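# Transfer the 96-well plate from nest N1 to nest N2

## Task

Carry the 96-well culture plate out of plate nest N1 and into plate nest N2. It counts only if the plate rests level within N2's locators, well A1 sits at the nest corner labelled A1, and the lid is seated completely on the plate. Afterwards release it and withdraw the grippers.

## Robot and tools

Robot: two arms, left_arm and right_arm. Each has six joints and a parallel gripper. Scene frame: origin on the table top midway between the arms, +z up, +x out over the table. left_arm is on the +y side. Bases: left_arm at (+0.015, +0.339, +0.145) m, right_arm at (+0.042, -0.294, +0.145) m, both slightly tilted. Looking out from the arms, N1 is the left nest (+y side) and N2 the right one (-y side). The plate begins in N1 with A1 at N1's A1 corner. A mounting frame behind the arms is a fixed obstacle.

Joint order, used in every row and every per-joint list in results: wrist yaw, shoulder, wrist roll, elbow, wrist pitch, waist. Waist, elbow and wrist yaw have their signs flipped compared with the URDF. Ranges in your own sign convention, in radians: wrist yaw -1.571..1.571, shoulder 0..3.142, wrist roll -2.094..2.094, elbow -3.142..0, wrist pitch -1.571..1.571, waist -3.054..2.618. A true end stop may sit up to 0.036 rad either side of these.

Row layout: one flat list of 14 numbers, each in [-1, 1]. Send all 14 even if only one arm moves. The first 7 are left_arm: six joint values in the order above, then the opening. The last 7 are the same for right_arm. A joint value is a scaled offset. 1.0 equals 1.202 rad for the waist, 1.258 for the shoulder, 1.238 for the elbow, 2.073 for the wrist pitch, and 2.022 for the wrist yaw and the wrist roll. The opening is absolute, not an offset: +1 fully open, -1 closed.

execute_actions(actions): a list of up to 15 actions. Each action is a table of up to 15 rows. Each row lasts one control step of 1/30 s, and an action always runs 15 steps (0.5 s). If the table is shorter, its last row repeats. In every row, joint values are offsets from the angles the arm had when that action began, not from the previous row. For the first action, that means the last angles reported in this scene. An action is refused for both arms if it would push a joint more than 0.036 rad outward beyond its range. If the first action fails that check, or any action is malformed, nothing runs. An empty list just returns state and images.

move(target, speed, blocking): target is one 14-number row as above. Its joint values are offsets from the Joint positions in the latest result that showed them. All joints follow paths that finish together, so grippers trace curves. speed (0.01 to 2 rad/s, default 0.5) is the top rate of the joint with the largest distance to cover. A path lasts at least 0.5 s and at most 10 s; longer ones are cut off short of target. Moves do not avoid obstacles or the other arm. Faster moves hit harder, and aiming past a contact presses harder. blocking=false returns after 0.5 s while motion continues. Until a result shows the move has ended, use only wait or stop; execute_actions and new moves are refused. The extra "move:" line gives the ending (done, off_target, moving, held, fault), limits=held or limits=none, and each arm's joint farthest from target. To keep pressing as before, send offsets that carry Joint positions to Joint targets.

wait(seconds): 0 to 10. Arms hold their last command, and a running move continues. stop(): brakes a running move; fast arms need room to stop, and fingers keep going. zoom_image(camera, region): camera is cam_high, cam_low, cam_left_wrist or cam_right_wrist (each 896x504). region is [x0, y0, x1, y1] in pixels from the top-left corner, at most 504x504. read_manual(section) only returns licence text. finished_scene(scene) ends the scene, cannot be undone, and reports success; call it only once the plate is placed, released and the arms are clear.

Results: each gripper's end_effector_position (m) and end_effector_quat_wxyz in the scene frame. This is the point between the finger pads, about 1 cm behind the tips. Fingers point along the gripper's +z and open along its y. Readings get less accurate at long reach. Joint positions and Joint velocities are per arm, in joint order, followed by the pad gap (0.094 m when fully open). Joint targets shows what the joints are currently driven toward. grip_measured is the opening on the command scale. Step readings list joint angles at some steps, with HELD marking steps where an arm was held back. Other lines: "joint sent to its limit", "joint command not followed" (clearance check changed targets), FAULT, MOTOR HOT. Camera calibration (K, distortion, world-to-camera) is supplied and may be slightly off.

Motion limits: each step, a joint's target stays within a set lead of its measured angle: 0.202 waist, 0.258 shoulder, 0.238 elbow, 0.573 wrist pitch, 0.522 wrist yaw and roll. A target that would shift the gripper over 70 mm is scaled back. Large moves therefore take several actions; send the remainder if a move is unfinished. Friction can leave a joint up to about 0.031 rad short, and smaller commands may do nothing.

Gripping: to hold, command an opening about 0.03 below grip_measured; less grips more gently. Pads exert about 50 to 62 N, less on thin parts.

Avoid: dropping the plate from more than a few millimetres, knocking anything off the table, letting the arms collide or press hard on each other, and slamming or shoving hard. The sim keeps running while you think, so a held load keeps heating motors: 75 °C warns, 90 °C halts that arm for 10 s, 100 °C makes it go limp and fall. Objects may occasionally get nudged by outside pushes.

Each tool is called after "Request:" as name([rows], argument=value, ...), one row to a line, values as JSON.

## Session

Request:
execute_actions(actions=[])

Scene clock: 0.00 s.
left_arm: end_effector_position=(+0.5046, +0.2319, +0.1562) grip_measured=+1.000 end_effector_quat_wxyz=(-0.097, +0.741, +0.496, +0.442) | right_arm: end_effector_position=(+0.1730, -0.6112, +0.1507) grip_measured=+1.000 end_effector_quat_wxyz=(+0.068, +0.983, -0.128, +0.112)
Joint names: [wrist yaw, shoulder, wrist roll, elbow, wrist pitch, waist]
Joint positions: left_arm=[ 1.103  1.643  1.708 -1.289 -0.343  0.421  0.094] | right_arm=[ 0.693  1.57   1.958 -0.962 -0.678  1.469  0.094]
Joint velocities: left_arm=[ 0.051 -0.002 -0.037 -0.017 -0.051 -0.002  0.   ] | right_arm=[-0.051  0.002 -0.037 -0.012  0.066  0.007  0.   ]
Joint targets: left_arm=[1.103 1.643 1.708 -1.289 -0.343 0.421] | right_arm=[0.693 1.570 1.958 -0.962 -0.678 1.469]

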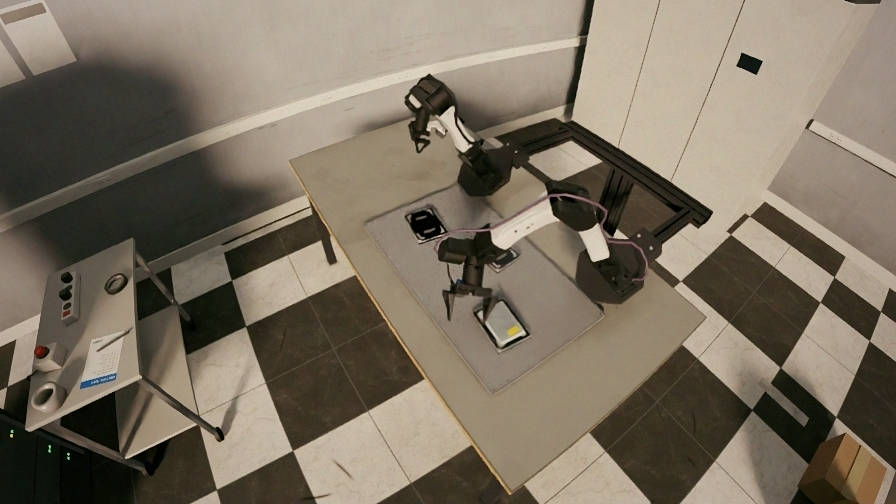

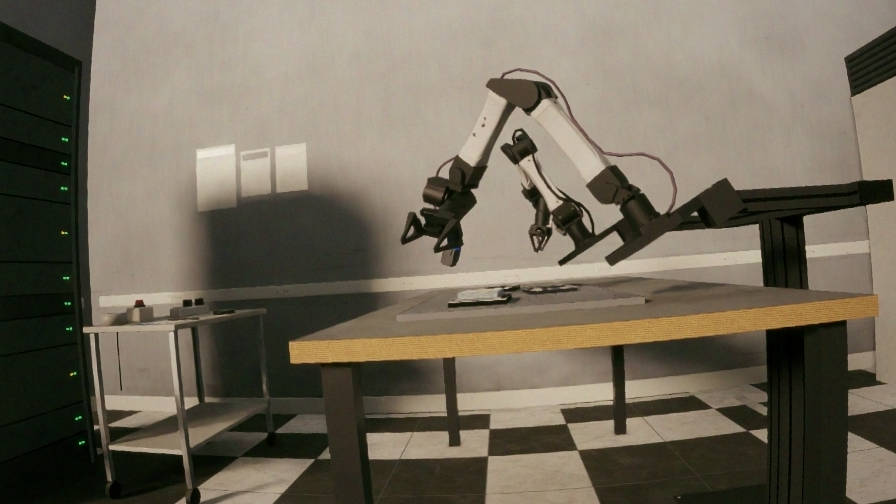

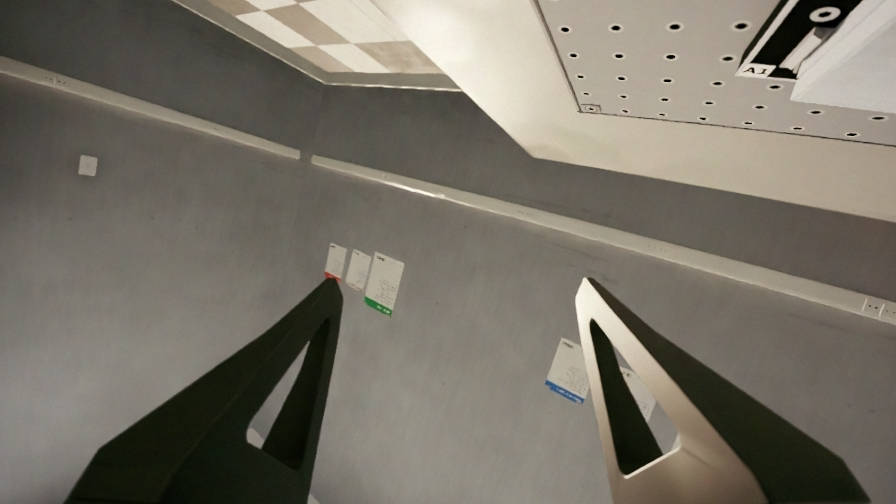

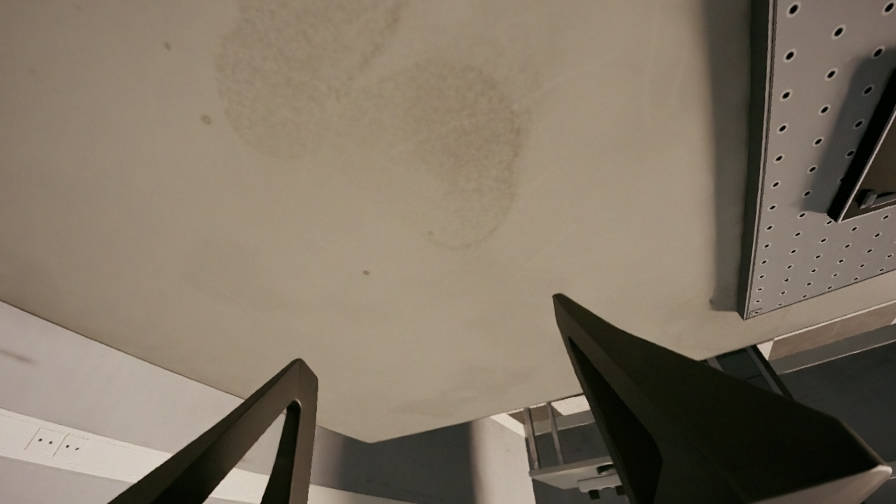

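Request:
zoom_image(camera="cam_high", region=[340,170,640,400])

Request:
zoom_image(camera="cam_low", region=[380,240,680,340])

Region (340, 170, 640, 400) of cam_high's 896x504 image, scaled by 1.680, with more detail than that image has; it fills the top 386 rows of this view, and the rest is white.

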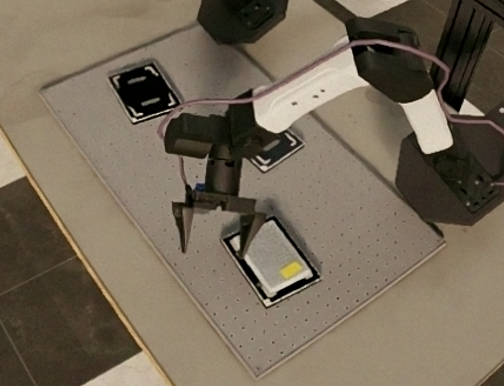

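Region (380, 240, 680, 340) of cam_low's 896x504 image, scaled by 1.680, with more detail than that image has.

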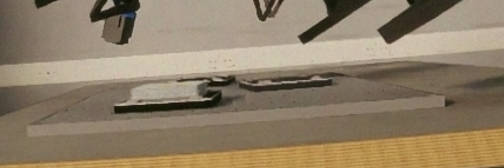

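Request:
move(target=[0,0,0,0,0,-0.8,1,0,0,0,0,0,0,1], speed=1)

Request:
zoom_image(camera="cam_high", region=[390,190,570,370])

Scene clock: 29.03 s.
left_arm: end_effector_position=(+0.4228, +0.6174, +0.2299) grip_measured=+1.000 end_effector_quat_wxyz=(-0.413, +0.422, +0.645, +0.484) | right_arm: end_effector_position=(+0.1730, -0.6112, +0.1507) grip_measured=+1.000 end_effector_quat_wxyz=(+0.068, +0.983, -0.128, +0.112)
Joint names: [wrist yaw, shoulder, wrist roll, elbow, wrist pitch, waist]
Joint positions: left_arm=[ 1.101  1.643  1.708 -1.289 -0.343 -0.54   0.094] | right_arm=[ 0.693  1.57   1.958 -0.962 -0.678  1.469  0.094]
Joint velocities: left_arm=[ 0.095  0.002  0.051  0.017 -0.066  0.002  0.   ] | right_arm=[ 0.037 -0.022 -0.051 -0.012 -0.037 -0.007  0.   ]
Joint targets: left_arm=[1.103 1.643 1.708 -1.289 -0.343 -0.541] | right_arm=[0.693 1.570 1.958 -0.962 -0.678 1.469]
move: done; limits=none; left_arm: farthest joint: the wrist yaw, 0.002 radians from its target (0.000 radians at the start); right_arm: farthest joint: the waist, 0.000 radians from its target (0.000 radians at the start)
camera_calibration (this result's frames):
cam_left_wrist: T_world_to_cam=[[-0.955941, -0.151446, -0.251478, 0.559838], [-0.121603, -0.575412, 0.808773, 0.241576], [-0.267189, 0.80372, 0.531644, -0.387385], [0, 0, 0, 1]] pos_world=[0.461044, 0.53514, 0.151357]

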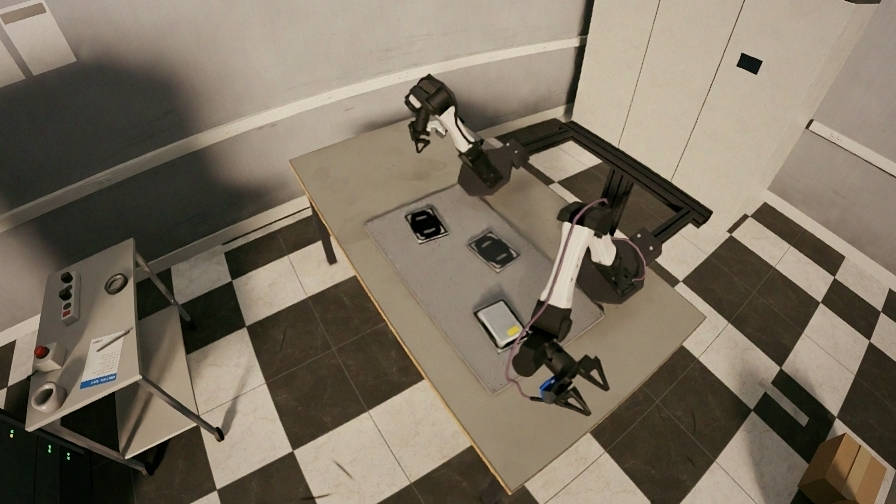

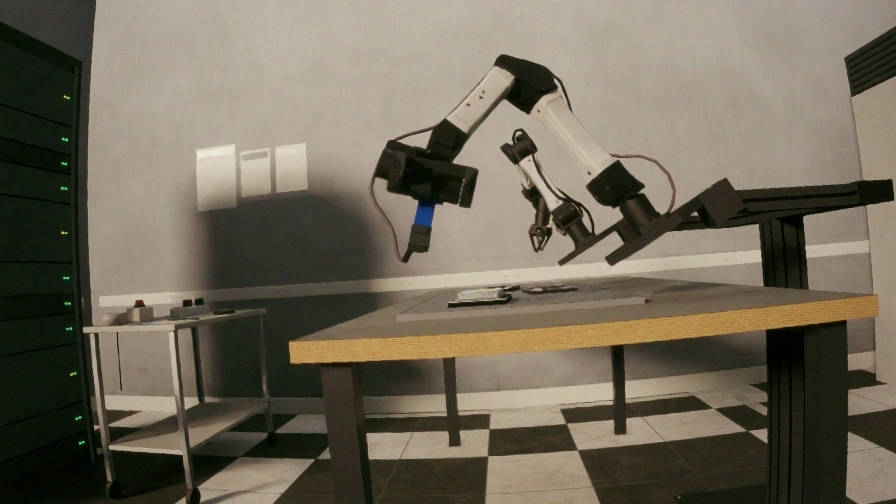

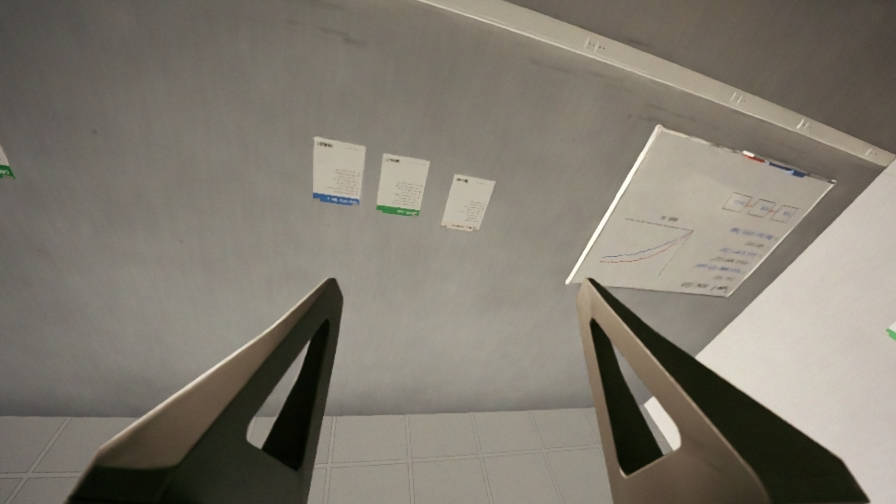

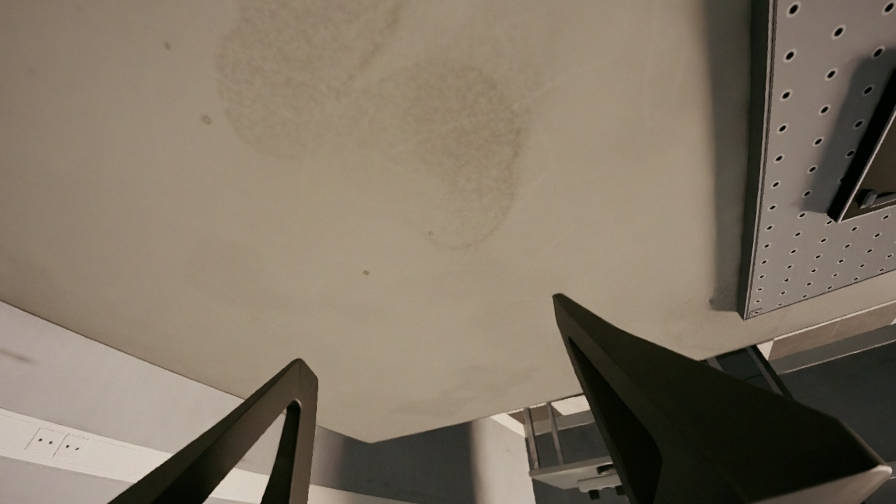

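Region (390, 190, 570, 370) of cam_high's 896x504 image, scaled by 2.800, with more detail than that image has.

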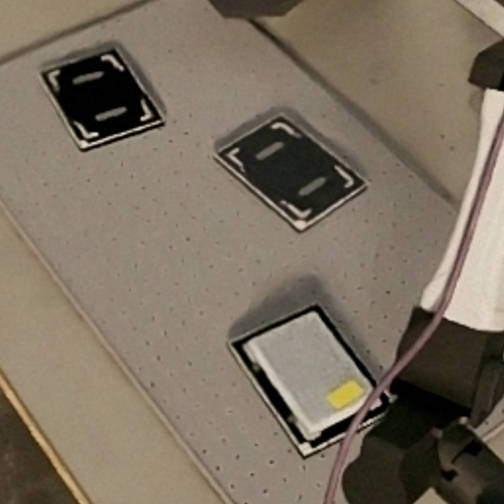

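Request:
zoom_image(camera="cam_high", region=[400,200,530,280])

Request:
zoom_image(camera="cam_high", region=[465,290,545,360])

Region (400, 200, 530, 280) of cam_high's 896x504 image, scaled by 3.877, with more detail than that image has; it fills the top 310 rows of this view, and the rest is white.

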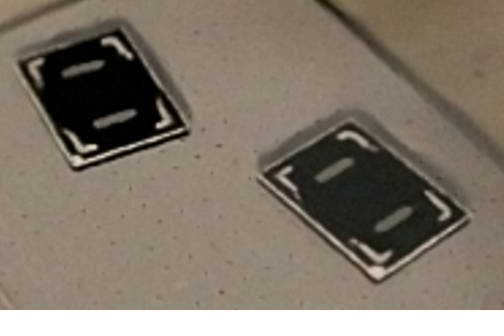

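Region (465, 290, 545, 360) of cam_high's 896x504 image, scaled by 6.300, with more detail than that image has; it fills the top 441 rows of this view, and the rest is white.

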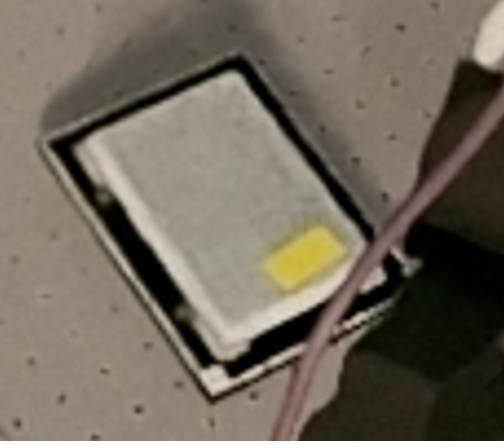

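Request:
move(target=[-0.5445,-0.274,-0.053,0.278,-0.179,0.433,1,0,0,0,0,0,0,1], speed=1)

Scene clock: 40.43 s.
left_arm: end_effector_position=(+0.3562, +0.2920, +0.0969) grip_measured=+1.000 end_effector_quat_wxyz=(-0.000, +0.766, +0.643, +0.004) | right_arm: end_effector_position=(+0.1730, -0.6112, +0.1507) grip_measured=+1.000 end_effector_quat_wxyz=(+0.068, +0.983, -0.128, +0.112)
Joint names: [wrist yaw, shoulder, wrist roll, elbow, wrist pitch, waist]
Joint positions: left_arm=[ 0.007  1.321  1.606 -0.96  -0.702 -0.028  0.094] | right_arm=[ 0.693  1.57   1.958 -0.962 -0.678  1.469  0.094]
Joint velocities: left_arm=[-0.051 -0.002 -0.022 -0.022 -0.081  0.012  0.   ] | right_arm=[ 0.007 -0.002 -0.022  0.002 -0.007 -0.002  0.   ]
Joint targets: left_arm=[0.000 1.298 1.600 -0.945 -0.714 -0.020] | right_arm=[0.693 1.570 1.958 -0.962 -0.678 1.469]
move: off_target (left_arm); limits=none; left_arm: farthest joint: the shoulder, 0.023 radians from its target (0.345 radians at the start); right_arm: farthest joint: the waist, 0.000 radians from its target (0.000 radians at the start)
camera_calibration (this result's frames):
cam_left_wrist: T_world_to_cam=[[-0.979017, 0.202452, -0.0232305, 0.296225], [0.127911, 0.699255, 0.703335, -0.296995], [0.158636, 0.685606, -0.710478, -0.0697767], [0, 0, 0, 1]] pos_world=[0.339067, 0.195544, 0.166194]

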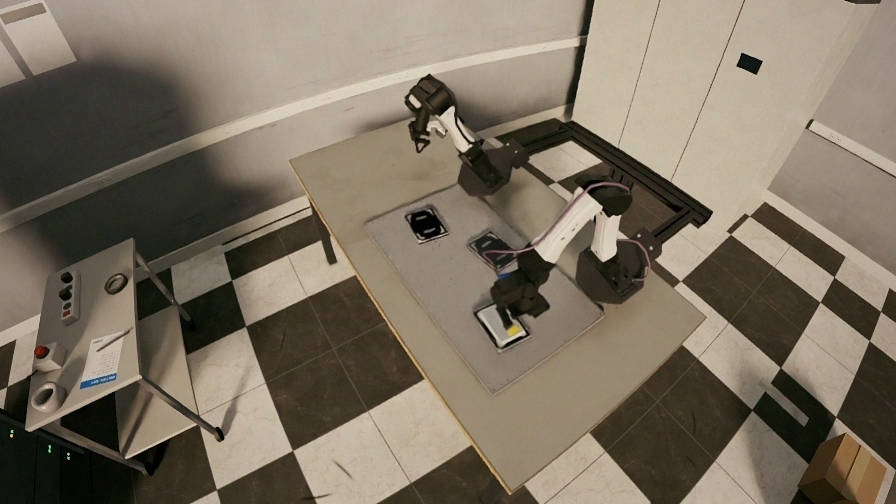

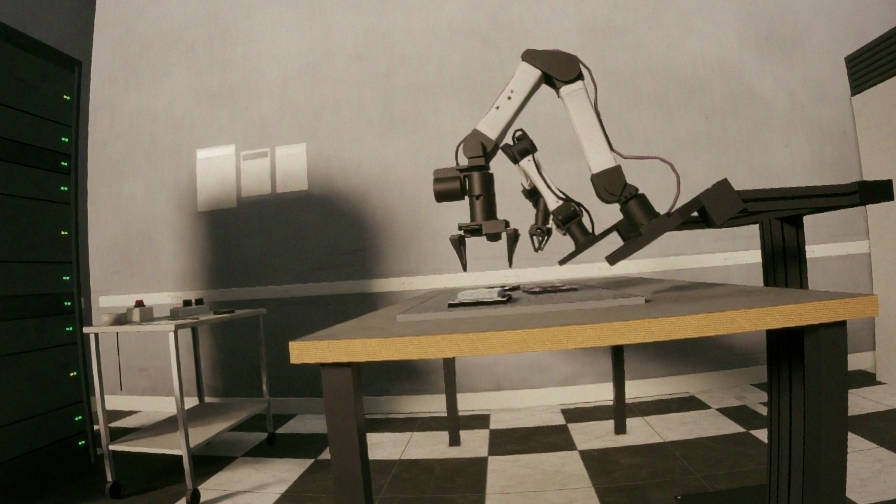

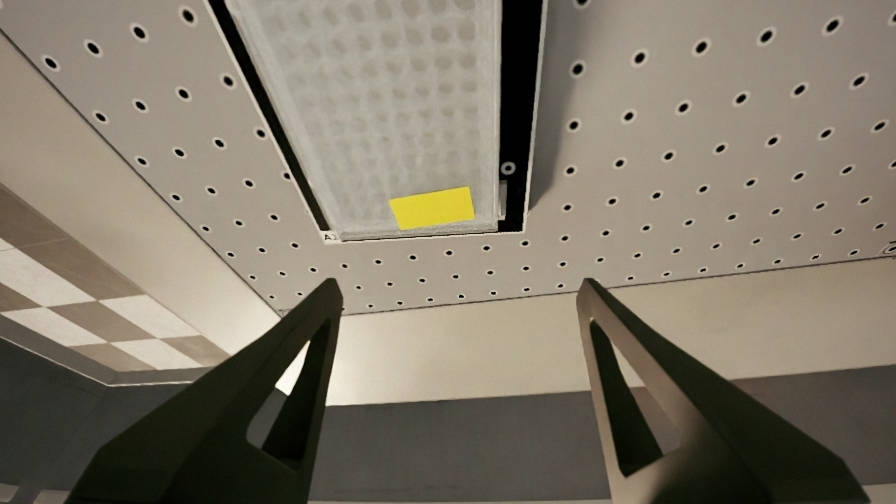

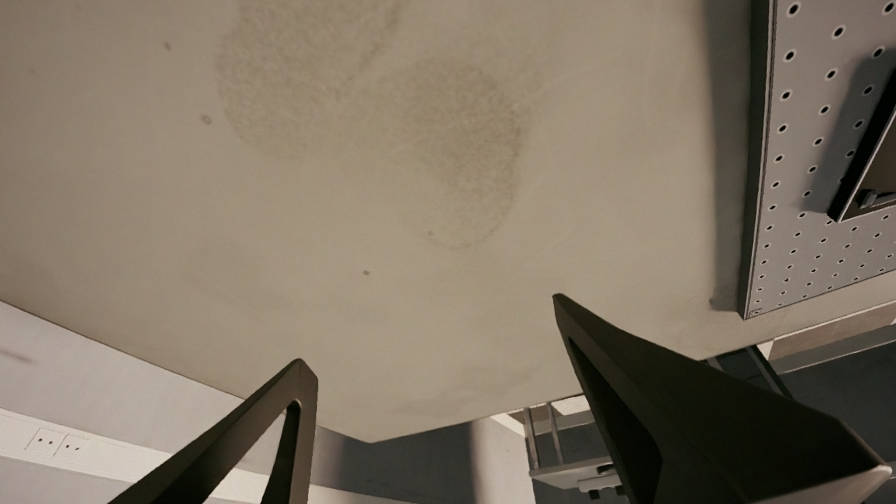

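Request:
move(target=[0.035,0.087,-0.092,-0.09,-0.005,0.135,1,0,0,0,0,0,0,1])

Scene clock: 65.13 s.
left_arm: end_effector_position=(+0.3693, +0.2468, +0.0898) grip_measured=+1.000 end_effector_quat_wxyz=(+0.002, +0.751, +0.660, -0.002) | right_arm: end_effector_position=(+0.1730, -0.6112, +0.1507) grip_measured=+1.000 end_effector_quat_wxyz=(+0.068, +0.983, -0.128, +0.112)
Joint names: [wrist yaw, shoulder, wrist roll, elbow, wrist pitch, waist]
Joint positions: left_arm=[ 0.069  1.417  1.426 -1.051 -0.705  0.126  0.094] | right_arm=[ 0.693  1.57   1.958 -0.962 -0.678  1.469  0.094]
Joint velocities: left_arm=[ 0.007 -0.002 -0.037  0.002  0.051  0.012  0.   ] | right_arm=[ 0.007  0.012  0.037  0.002 -0.066  0.012  0.   ]
Joint targets: left_arm=[0.078 1.430 1.420 -1.072 -0.712 0.134] | right_arm=[0.693 1.570 1.958 -0.962 -0.678 1.469]
move: off_target (left_arm); limits=none; left_arm: farthest joint: the elbow, 0.021 radians from its target (0.111 radians at the start); right_arm: farthest joint: the waist, 0.000 radians from its target (0.000 radians at the start)
camera_calibration (this result's frames):
cam_left_wrist: T_world_to_cam=[[-0.987181, 0.158388, -0.0196562, 0.331622], [0.100498, 0.712544, 0.694392, -0.254472], [0.12399, 0.683516, -0.719328, -0.0318013], [0, 0, 0, 1]] pos_world=[0.356888, 0.150534, 0.160346]

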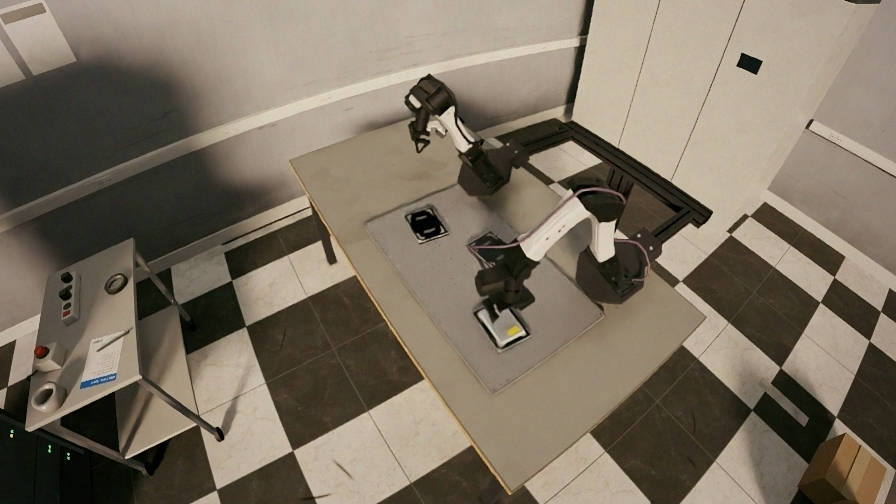

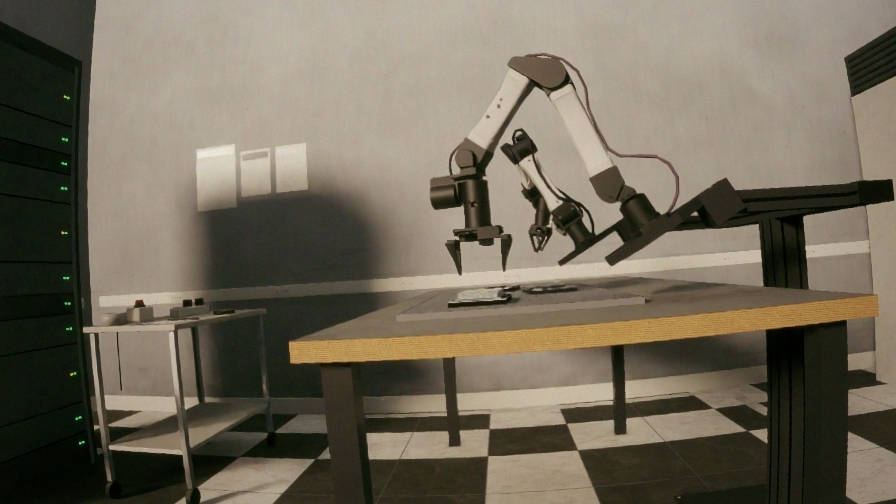

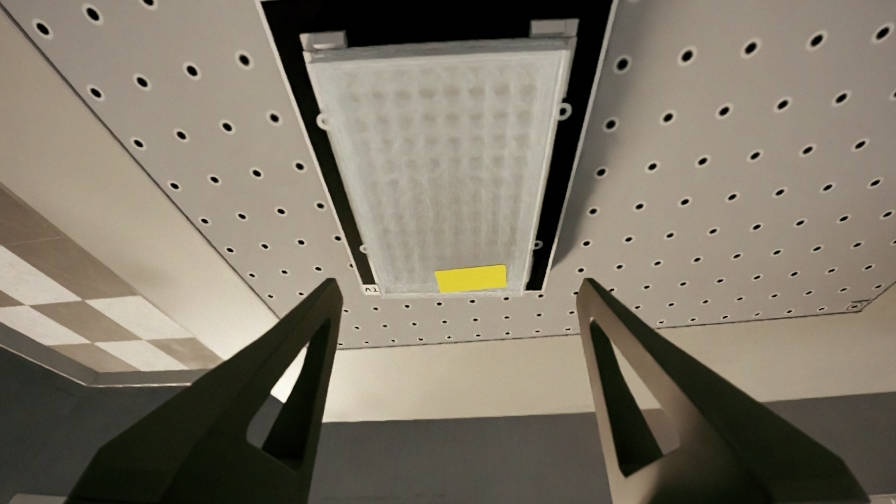

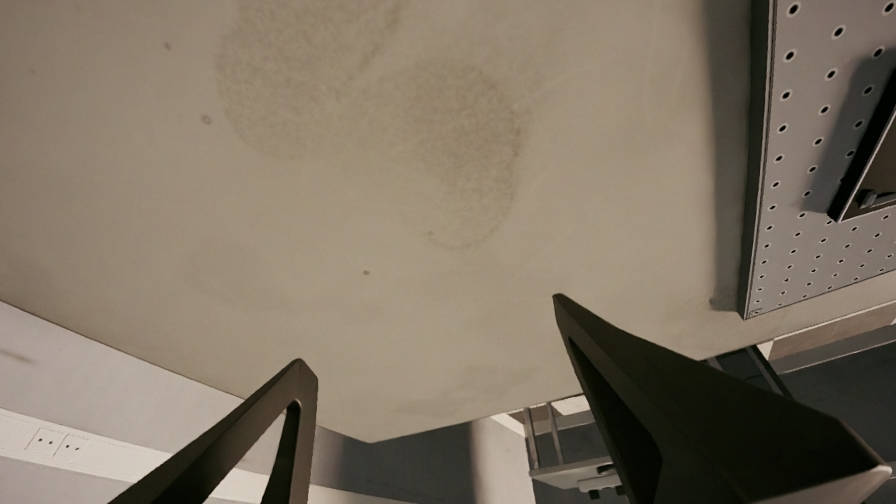

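Request:
move(target=[0.008,0.077,-0.02,0.034,0.057,0.021,1,0,0,0,0,0,0,1], speed=0.3)

Request:
zoom_image(camera="cam_low", region=[420,240,560,320])

Scene clock: 79.40 s.
left_arm: end_effector_position=(+0.3673, +0.2405, +0.0585) grip_measured=+1.000 end_effector_quat_wxyz=(-0.003, +0.745, +0.668, -0.005) | right_arm: end_effector_position=(+0.1730, -0.6112, +0.1507) grip_measured=+1.000 end_effector_quat_wxyz=(+0.068, +0.983, -0.128, +0.112)
Joint names: [wrist yaw, shoulder, wrist roll, elbow, wrist pitch, waist]
Joint positions: left_arm=[ 0.076  1.505  1.391 -1.022 -0.601  0.141  0.094] | right_arm=[ 0.693  1.57   1.958 -0.962 -0.678  1.469  0.094]
Joint velocities: left_arm=[ 0.051 -0.007 -0.081  0.017 -0.037  0.002  0.   ] | right_arm=[ 0.022  0.002 -0.066 -0.007 -0.022  0.007  0.   ]
Joint targets: left_arm=[0.085 1.514 1.385 -1.009 -0.587 0.151] | right_arm=[0.693 1.570 1.958 -0.962 -0.678 1.469]
move: done; limits=none; left_arm: farthest joint: the wrist pitch, 0.014 radians from its target (0.118 radians at the start); right_arm: farthest joint: the waist, 0.000 radians from its target (0.000 radians at the start)
camera_calibration (this result's frames):
cam_left_wrist: T_world_to_cam=[[-0.990351, 0.13839, -0.00732066, 0.335262], [0.0943561, 0.712038, 0.695772, -0.225752], [0.101501, 0.688368, -0.718225, -0.0427], [0, 0, 0, 1]] pos_world=[0.357662, 0.143741, 0.128858]

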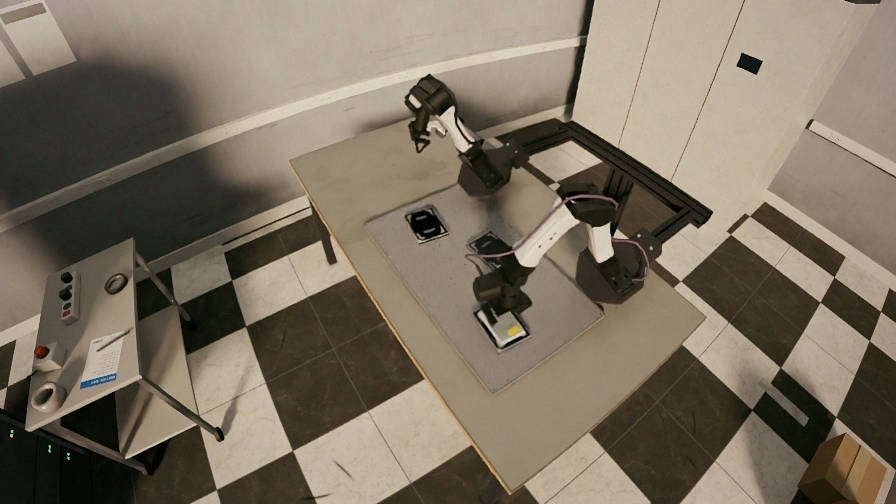

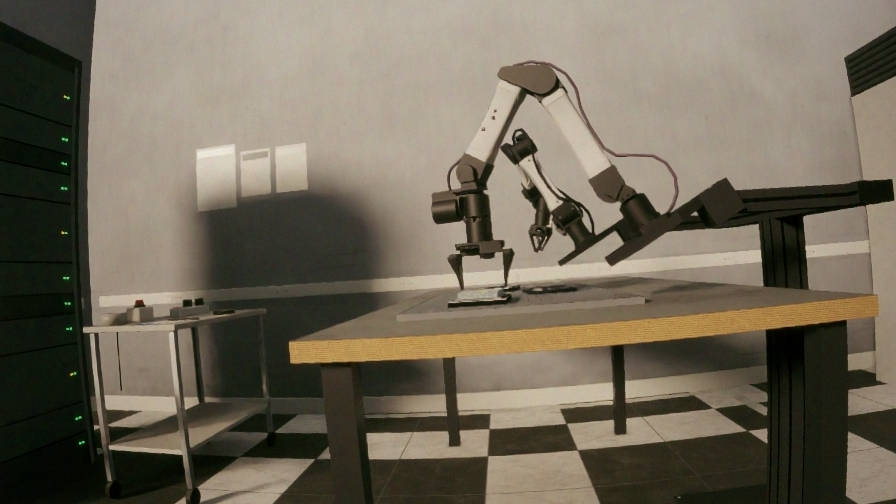

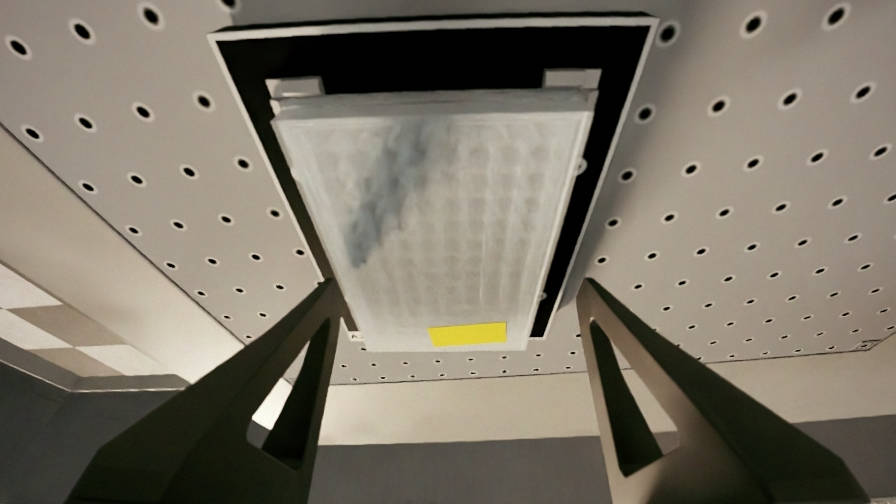

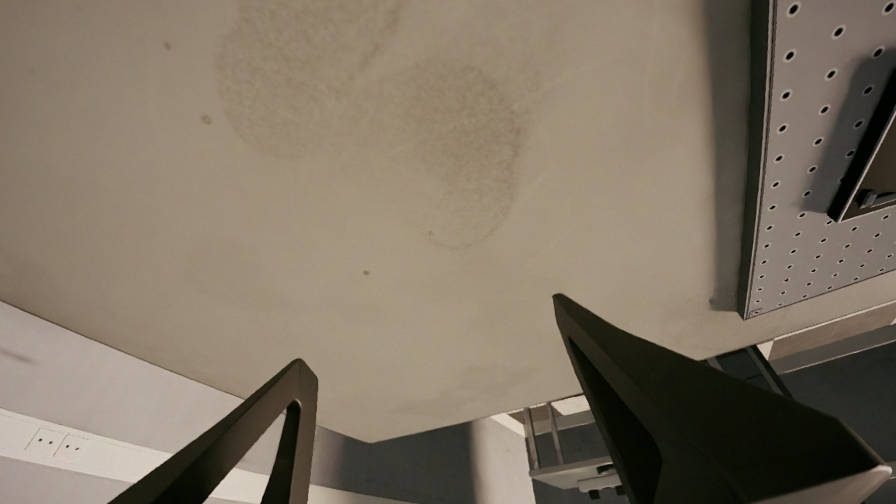

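Region (420, 240, 560, 320) of cam_low's 896x504 image, scaled by 3.600, with more detail than that image has; it fills the top 288 rows of this view, and the rest is white.

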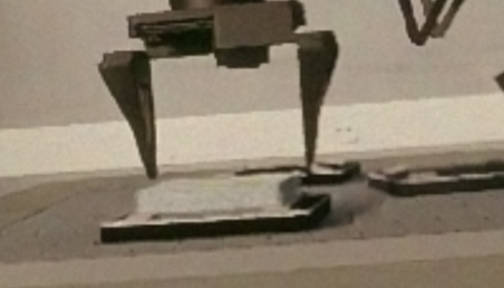

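Request:
zoom_image(camera="cam_left_wrist", region=[200,10,700,370])

Region (200, 10, 700, 370) of cam_left_wrist's 896x504 image, scaled by 1.008, with more detail than that image has; it fills the top 363 rows of this view, and the rest is white.

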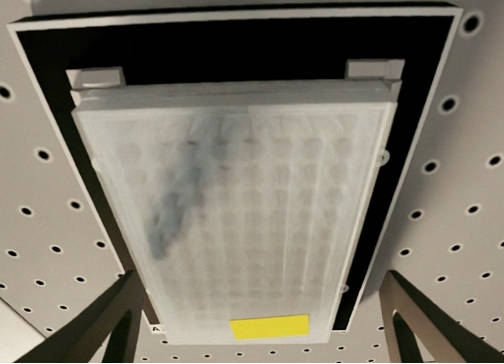

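Request:
move(target=[0.004,0.04,-0.003,-0.031,0.0165,0.009,1,0,0,0,0,0,0,1], speed=0.2)

Scene clock: 95.63 s.
left_arm: end_effector_position=(+0.3732, +0.2384, +0.0513) grip_measured=+1.000 end_effector_quat_wxyz=(-0.002, +0.744, +0.668, -0.004) | right_arm: end_effector_position=(+0.1730, -0.6112, +0.1507) grip_measured=+1.000 end_effector_quat_wxyz=(+0.068, +0.983, -0.128, +0.112)
Joint names: [wrist yaw, shoulder, wrist roll, elbow, wrist pitch, waist]
Joint positions: left_arm=[ 0.077  1.541  1.39  -1.04  -0.581  0.141  0.094] | right_arm=[ 0.693  1.57   1.958 -0.962 -0.678  1.469  0.094]
Joint velocities: left_arm=[-0.022 -0.002  0.051 -0.032  0.095 -0.002  0.   ] | right_arm=[ 0.007 -0.007  0.007 -0.007  0.037  0.002  0.   ]
Joint targets: left_arm=[0.084 1.555 1.385 -1.060 -0.567 0.152] | right_arm=[0.693 1.570 1.958 -0.962 -0.678 1.469]
move: done; limits=none; left_arm: farthest joint: the elbow, 0.020 radians from its target (0.039 radians at the start); right_arm: farthest joint: the waist, 0.000 radians from its target (0.000 radians at the start)
camera_calibration (this result's frames):
cam_left_wrist: T_world_to_cam=[[-0.990459, 0.137432, -0.0101207, 0.341728], [0.0916636, 0.711885, 0.696288, -0.218704], [0.102897, 0.688718, -0.717691, -0.0476641], [0, 0, 0, 1]] pos_world=[0.36342, 0.141554, 0.121531]

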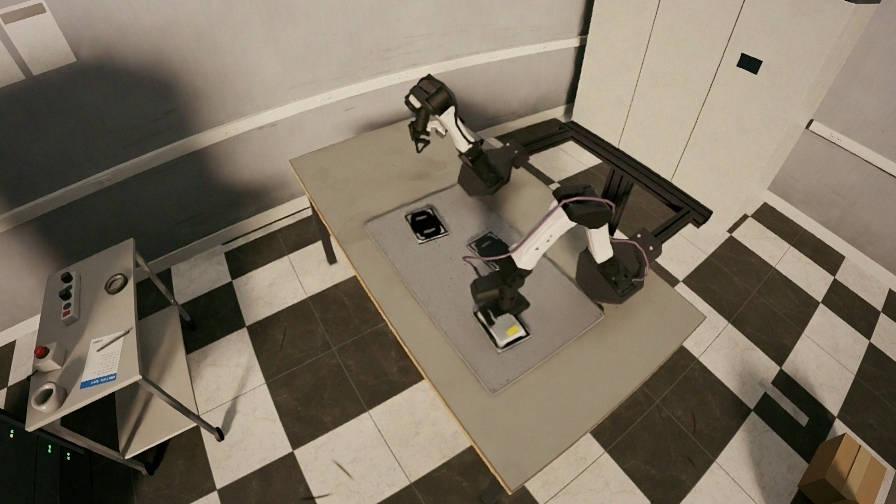

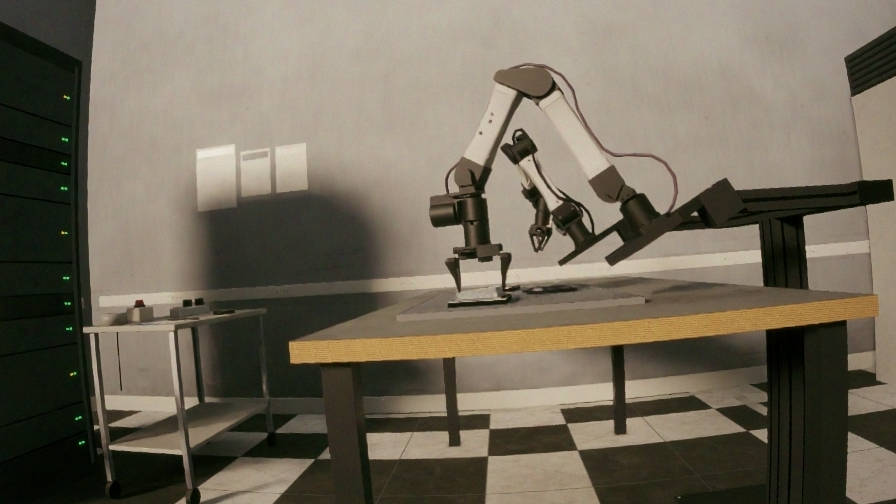

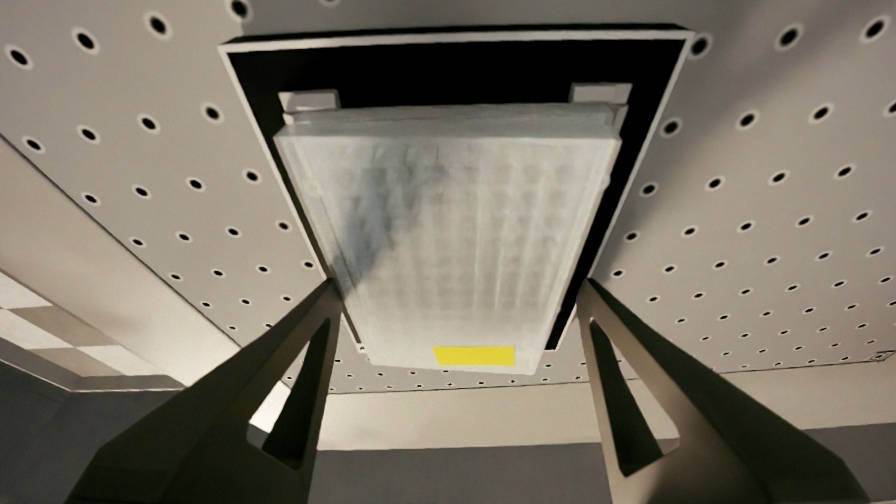

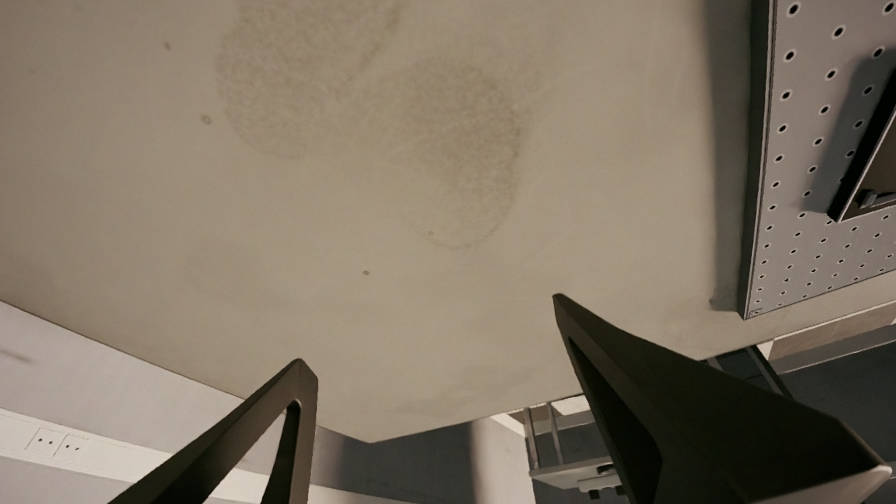

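Request:
zoom_image(camera="cam_left_wrist", region=[250,60,650,400])

Request:
zoom_image(camera="cam_low", region=[430,250,530,315])

Region (250, 60, 650, 400) of cam_left_wrist's 896x504 image, scaled by 1.260, with more detail than that image has; it fills the top 428 rows of this view, and the rest is white.

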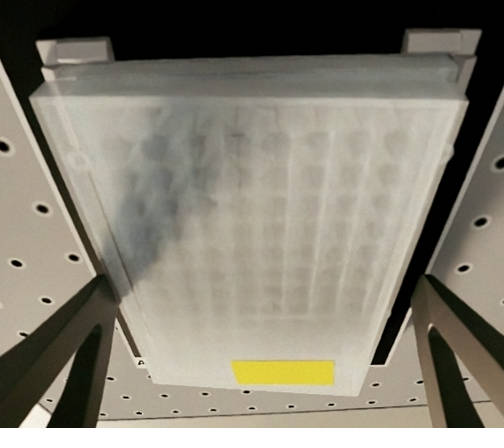

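Region (430, 250, 530, 315) of cam_low's 896x504 image, scaled by 5.040, with more detail than that image has; it fills the top 328 rows of this view, and the rest is white.

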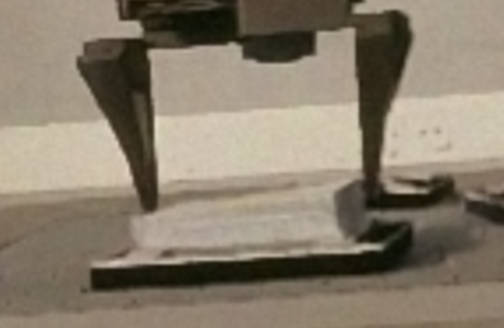

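Request:
move(target=[0.004,-0.022,-0.003,-0.044,-0.028,0.009,1,0,0,0,0,0,0,1], speed=0.2)

Scene clock: 104.70 s.
left_arm: end_effector_position=(+0.3766, +0.2379, +0.0578) grip_measured=+1.000 end_effector_quat_wxyz=(-0.007, +0.744, +0.668, -0.007) | right_arm: end_effector_position=(+0.1730, -0.6112, +0.1507) grip_measured=+1.000 end_effector_quat_wxyz=(+0.068, +0.983, -0.128, +0.112)
Joint names: [wrist yaw, shoulder, wrist roll, elbow, wrist pitch, waist]
Joint positions: left_arm=[ 0.077  1.541  1.39  -1.076 -0.627  0.141  0.094] | right_arm=[ 0.693  1.57   1.958 -0.962 -0.678  1.469  0.094]
Joint velocities: left_arm=[ 0.081  0.012  0.007  0.017 -0.022  0.017  0.   ] | right_arm=[ 0.022 -0.017  0.051 -0.002  0.007 -0.002  0.   ]
Joint targets: left_arm=[0.085 1.513 1.384 -1.095 -0.639 0.152] | right_arm=[0.693 1.570 1.958 -0.962 -0.678 1.469]
move: off_target (left_arm); limits=none; left_arm: farthest joint: the shoulder, 0.027 radians from its target (0.027 radians at the start); right_arm: farthest joint: the waist, 0.000 radians from its target (0.000 radians at the start)
camera_calibration (this result's frames):
cam_left_wrist: T_world_to_cam=[[-0.990446, 0.137902, 0.0000307688, 0.344572], [0.09885, 0.709807, 0.697426, -0.22553], [0.0961549, 0.690766, -0.716657, -0.0410079], [0, 0, 0, 1]] pos_world=[0.367516, 0.140892, 0.127891]

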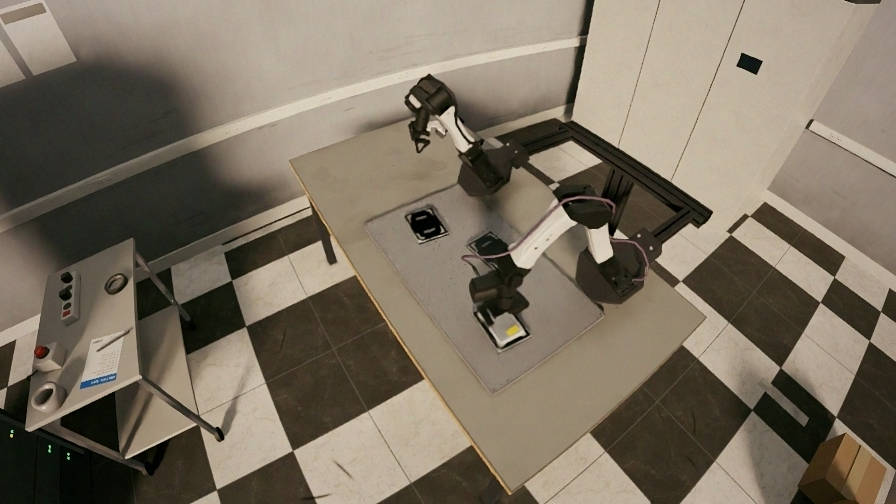

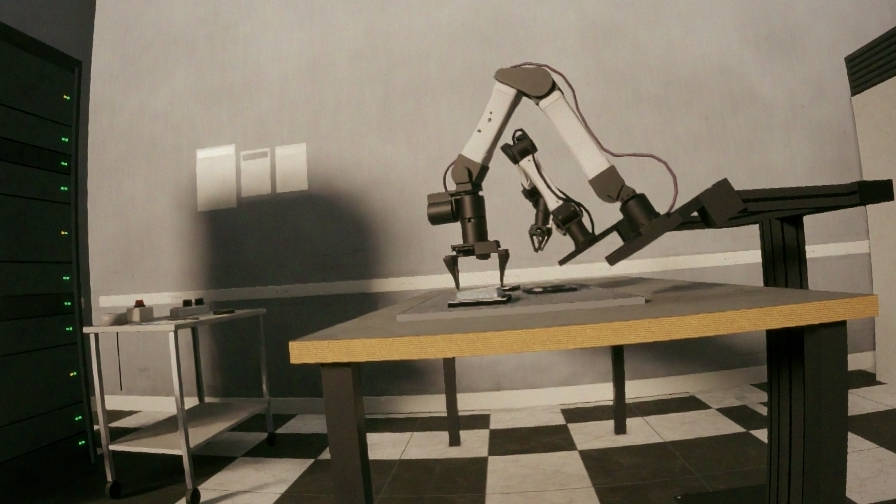

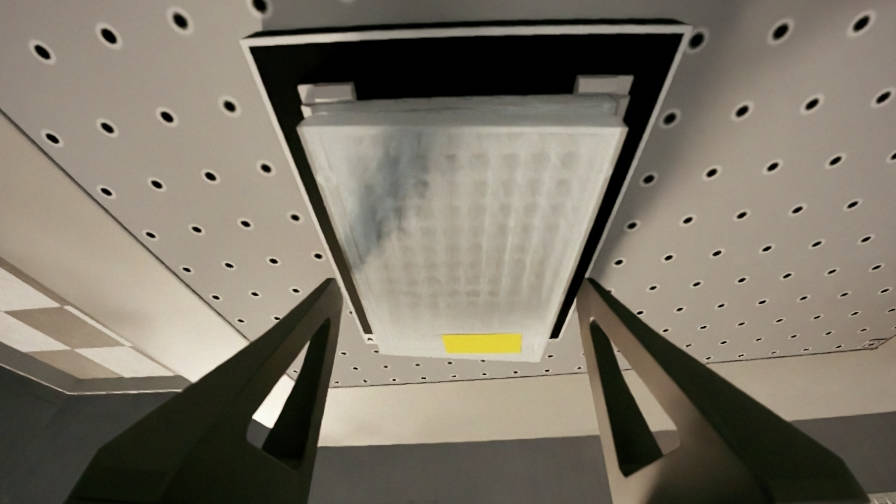

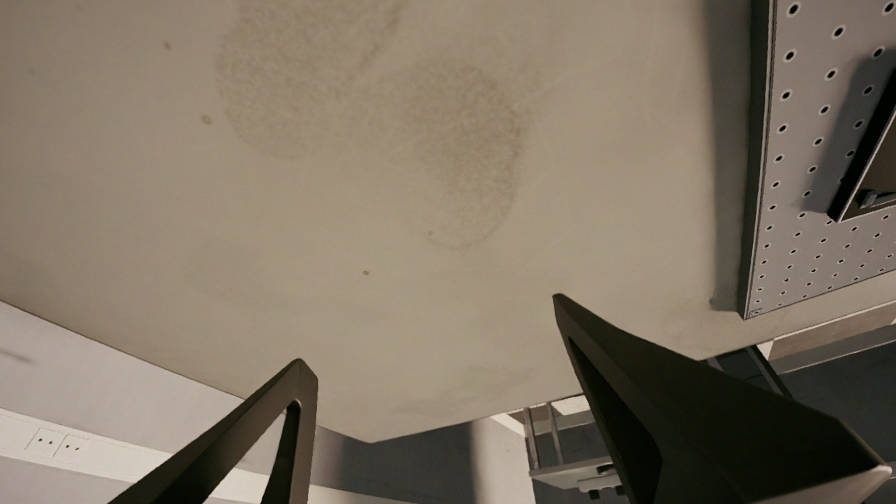

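Request:
zoom_image(camera="cam_low", region=[435,270,525,315])

Request:
zoom_image(camera="cam_left_wrist", region=[270,60,670,380])

Region (435, 270, 525, 315) of cam_low's 896x504 image, scaled by 5.600, with more detail than that image has.

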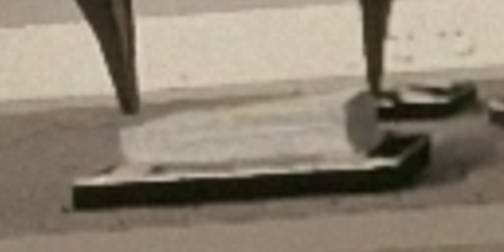

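Region (270, 60, 670, 380) of cam_left_wrist's 896x504 image, scaled by 1.260, with more detail than that image has; it fills the top 403 rows of this view, and the rest is white.

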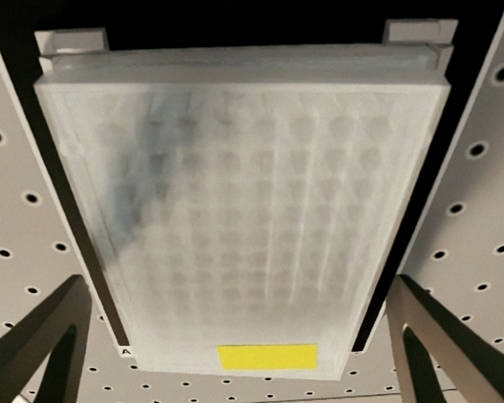

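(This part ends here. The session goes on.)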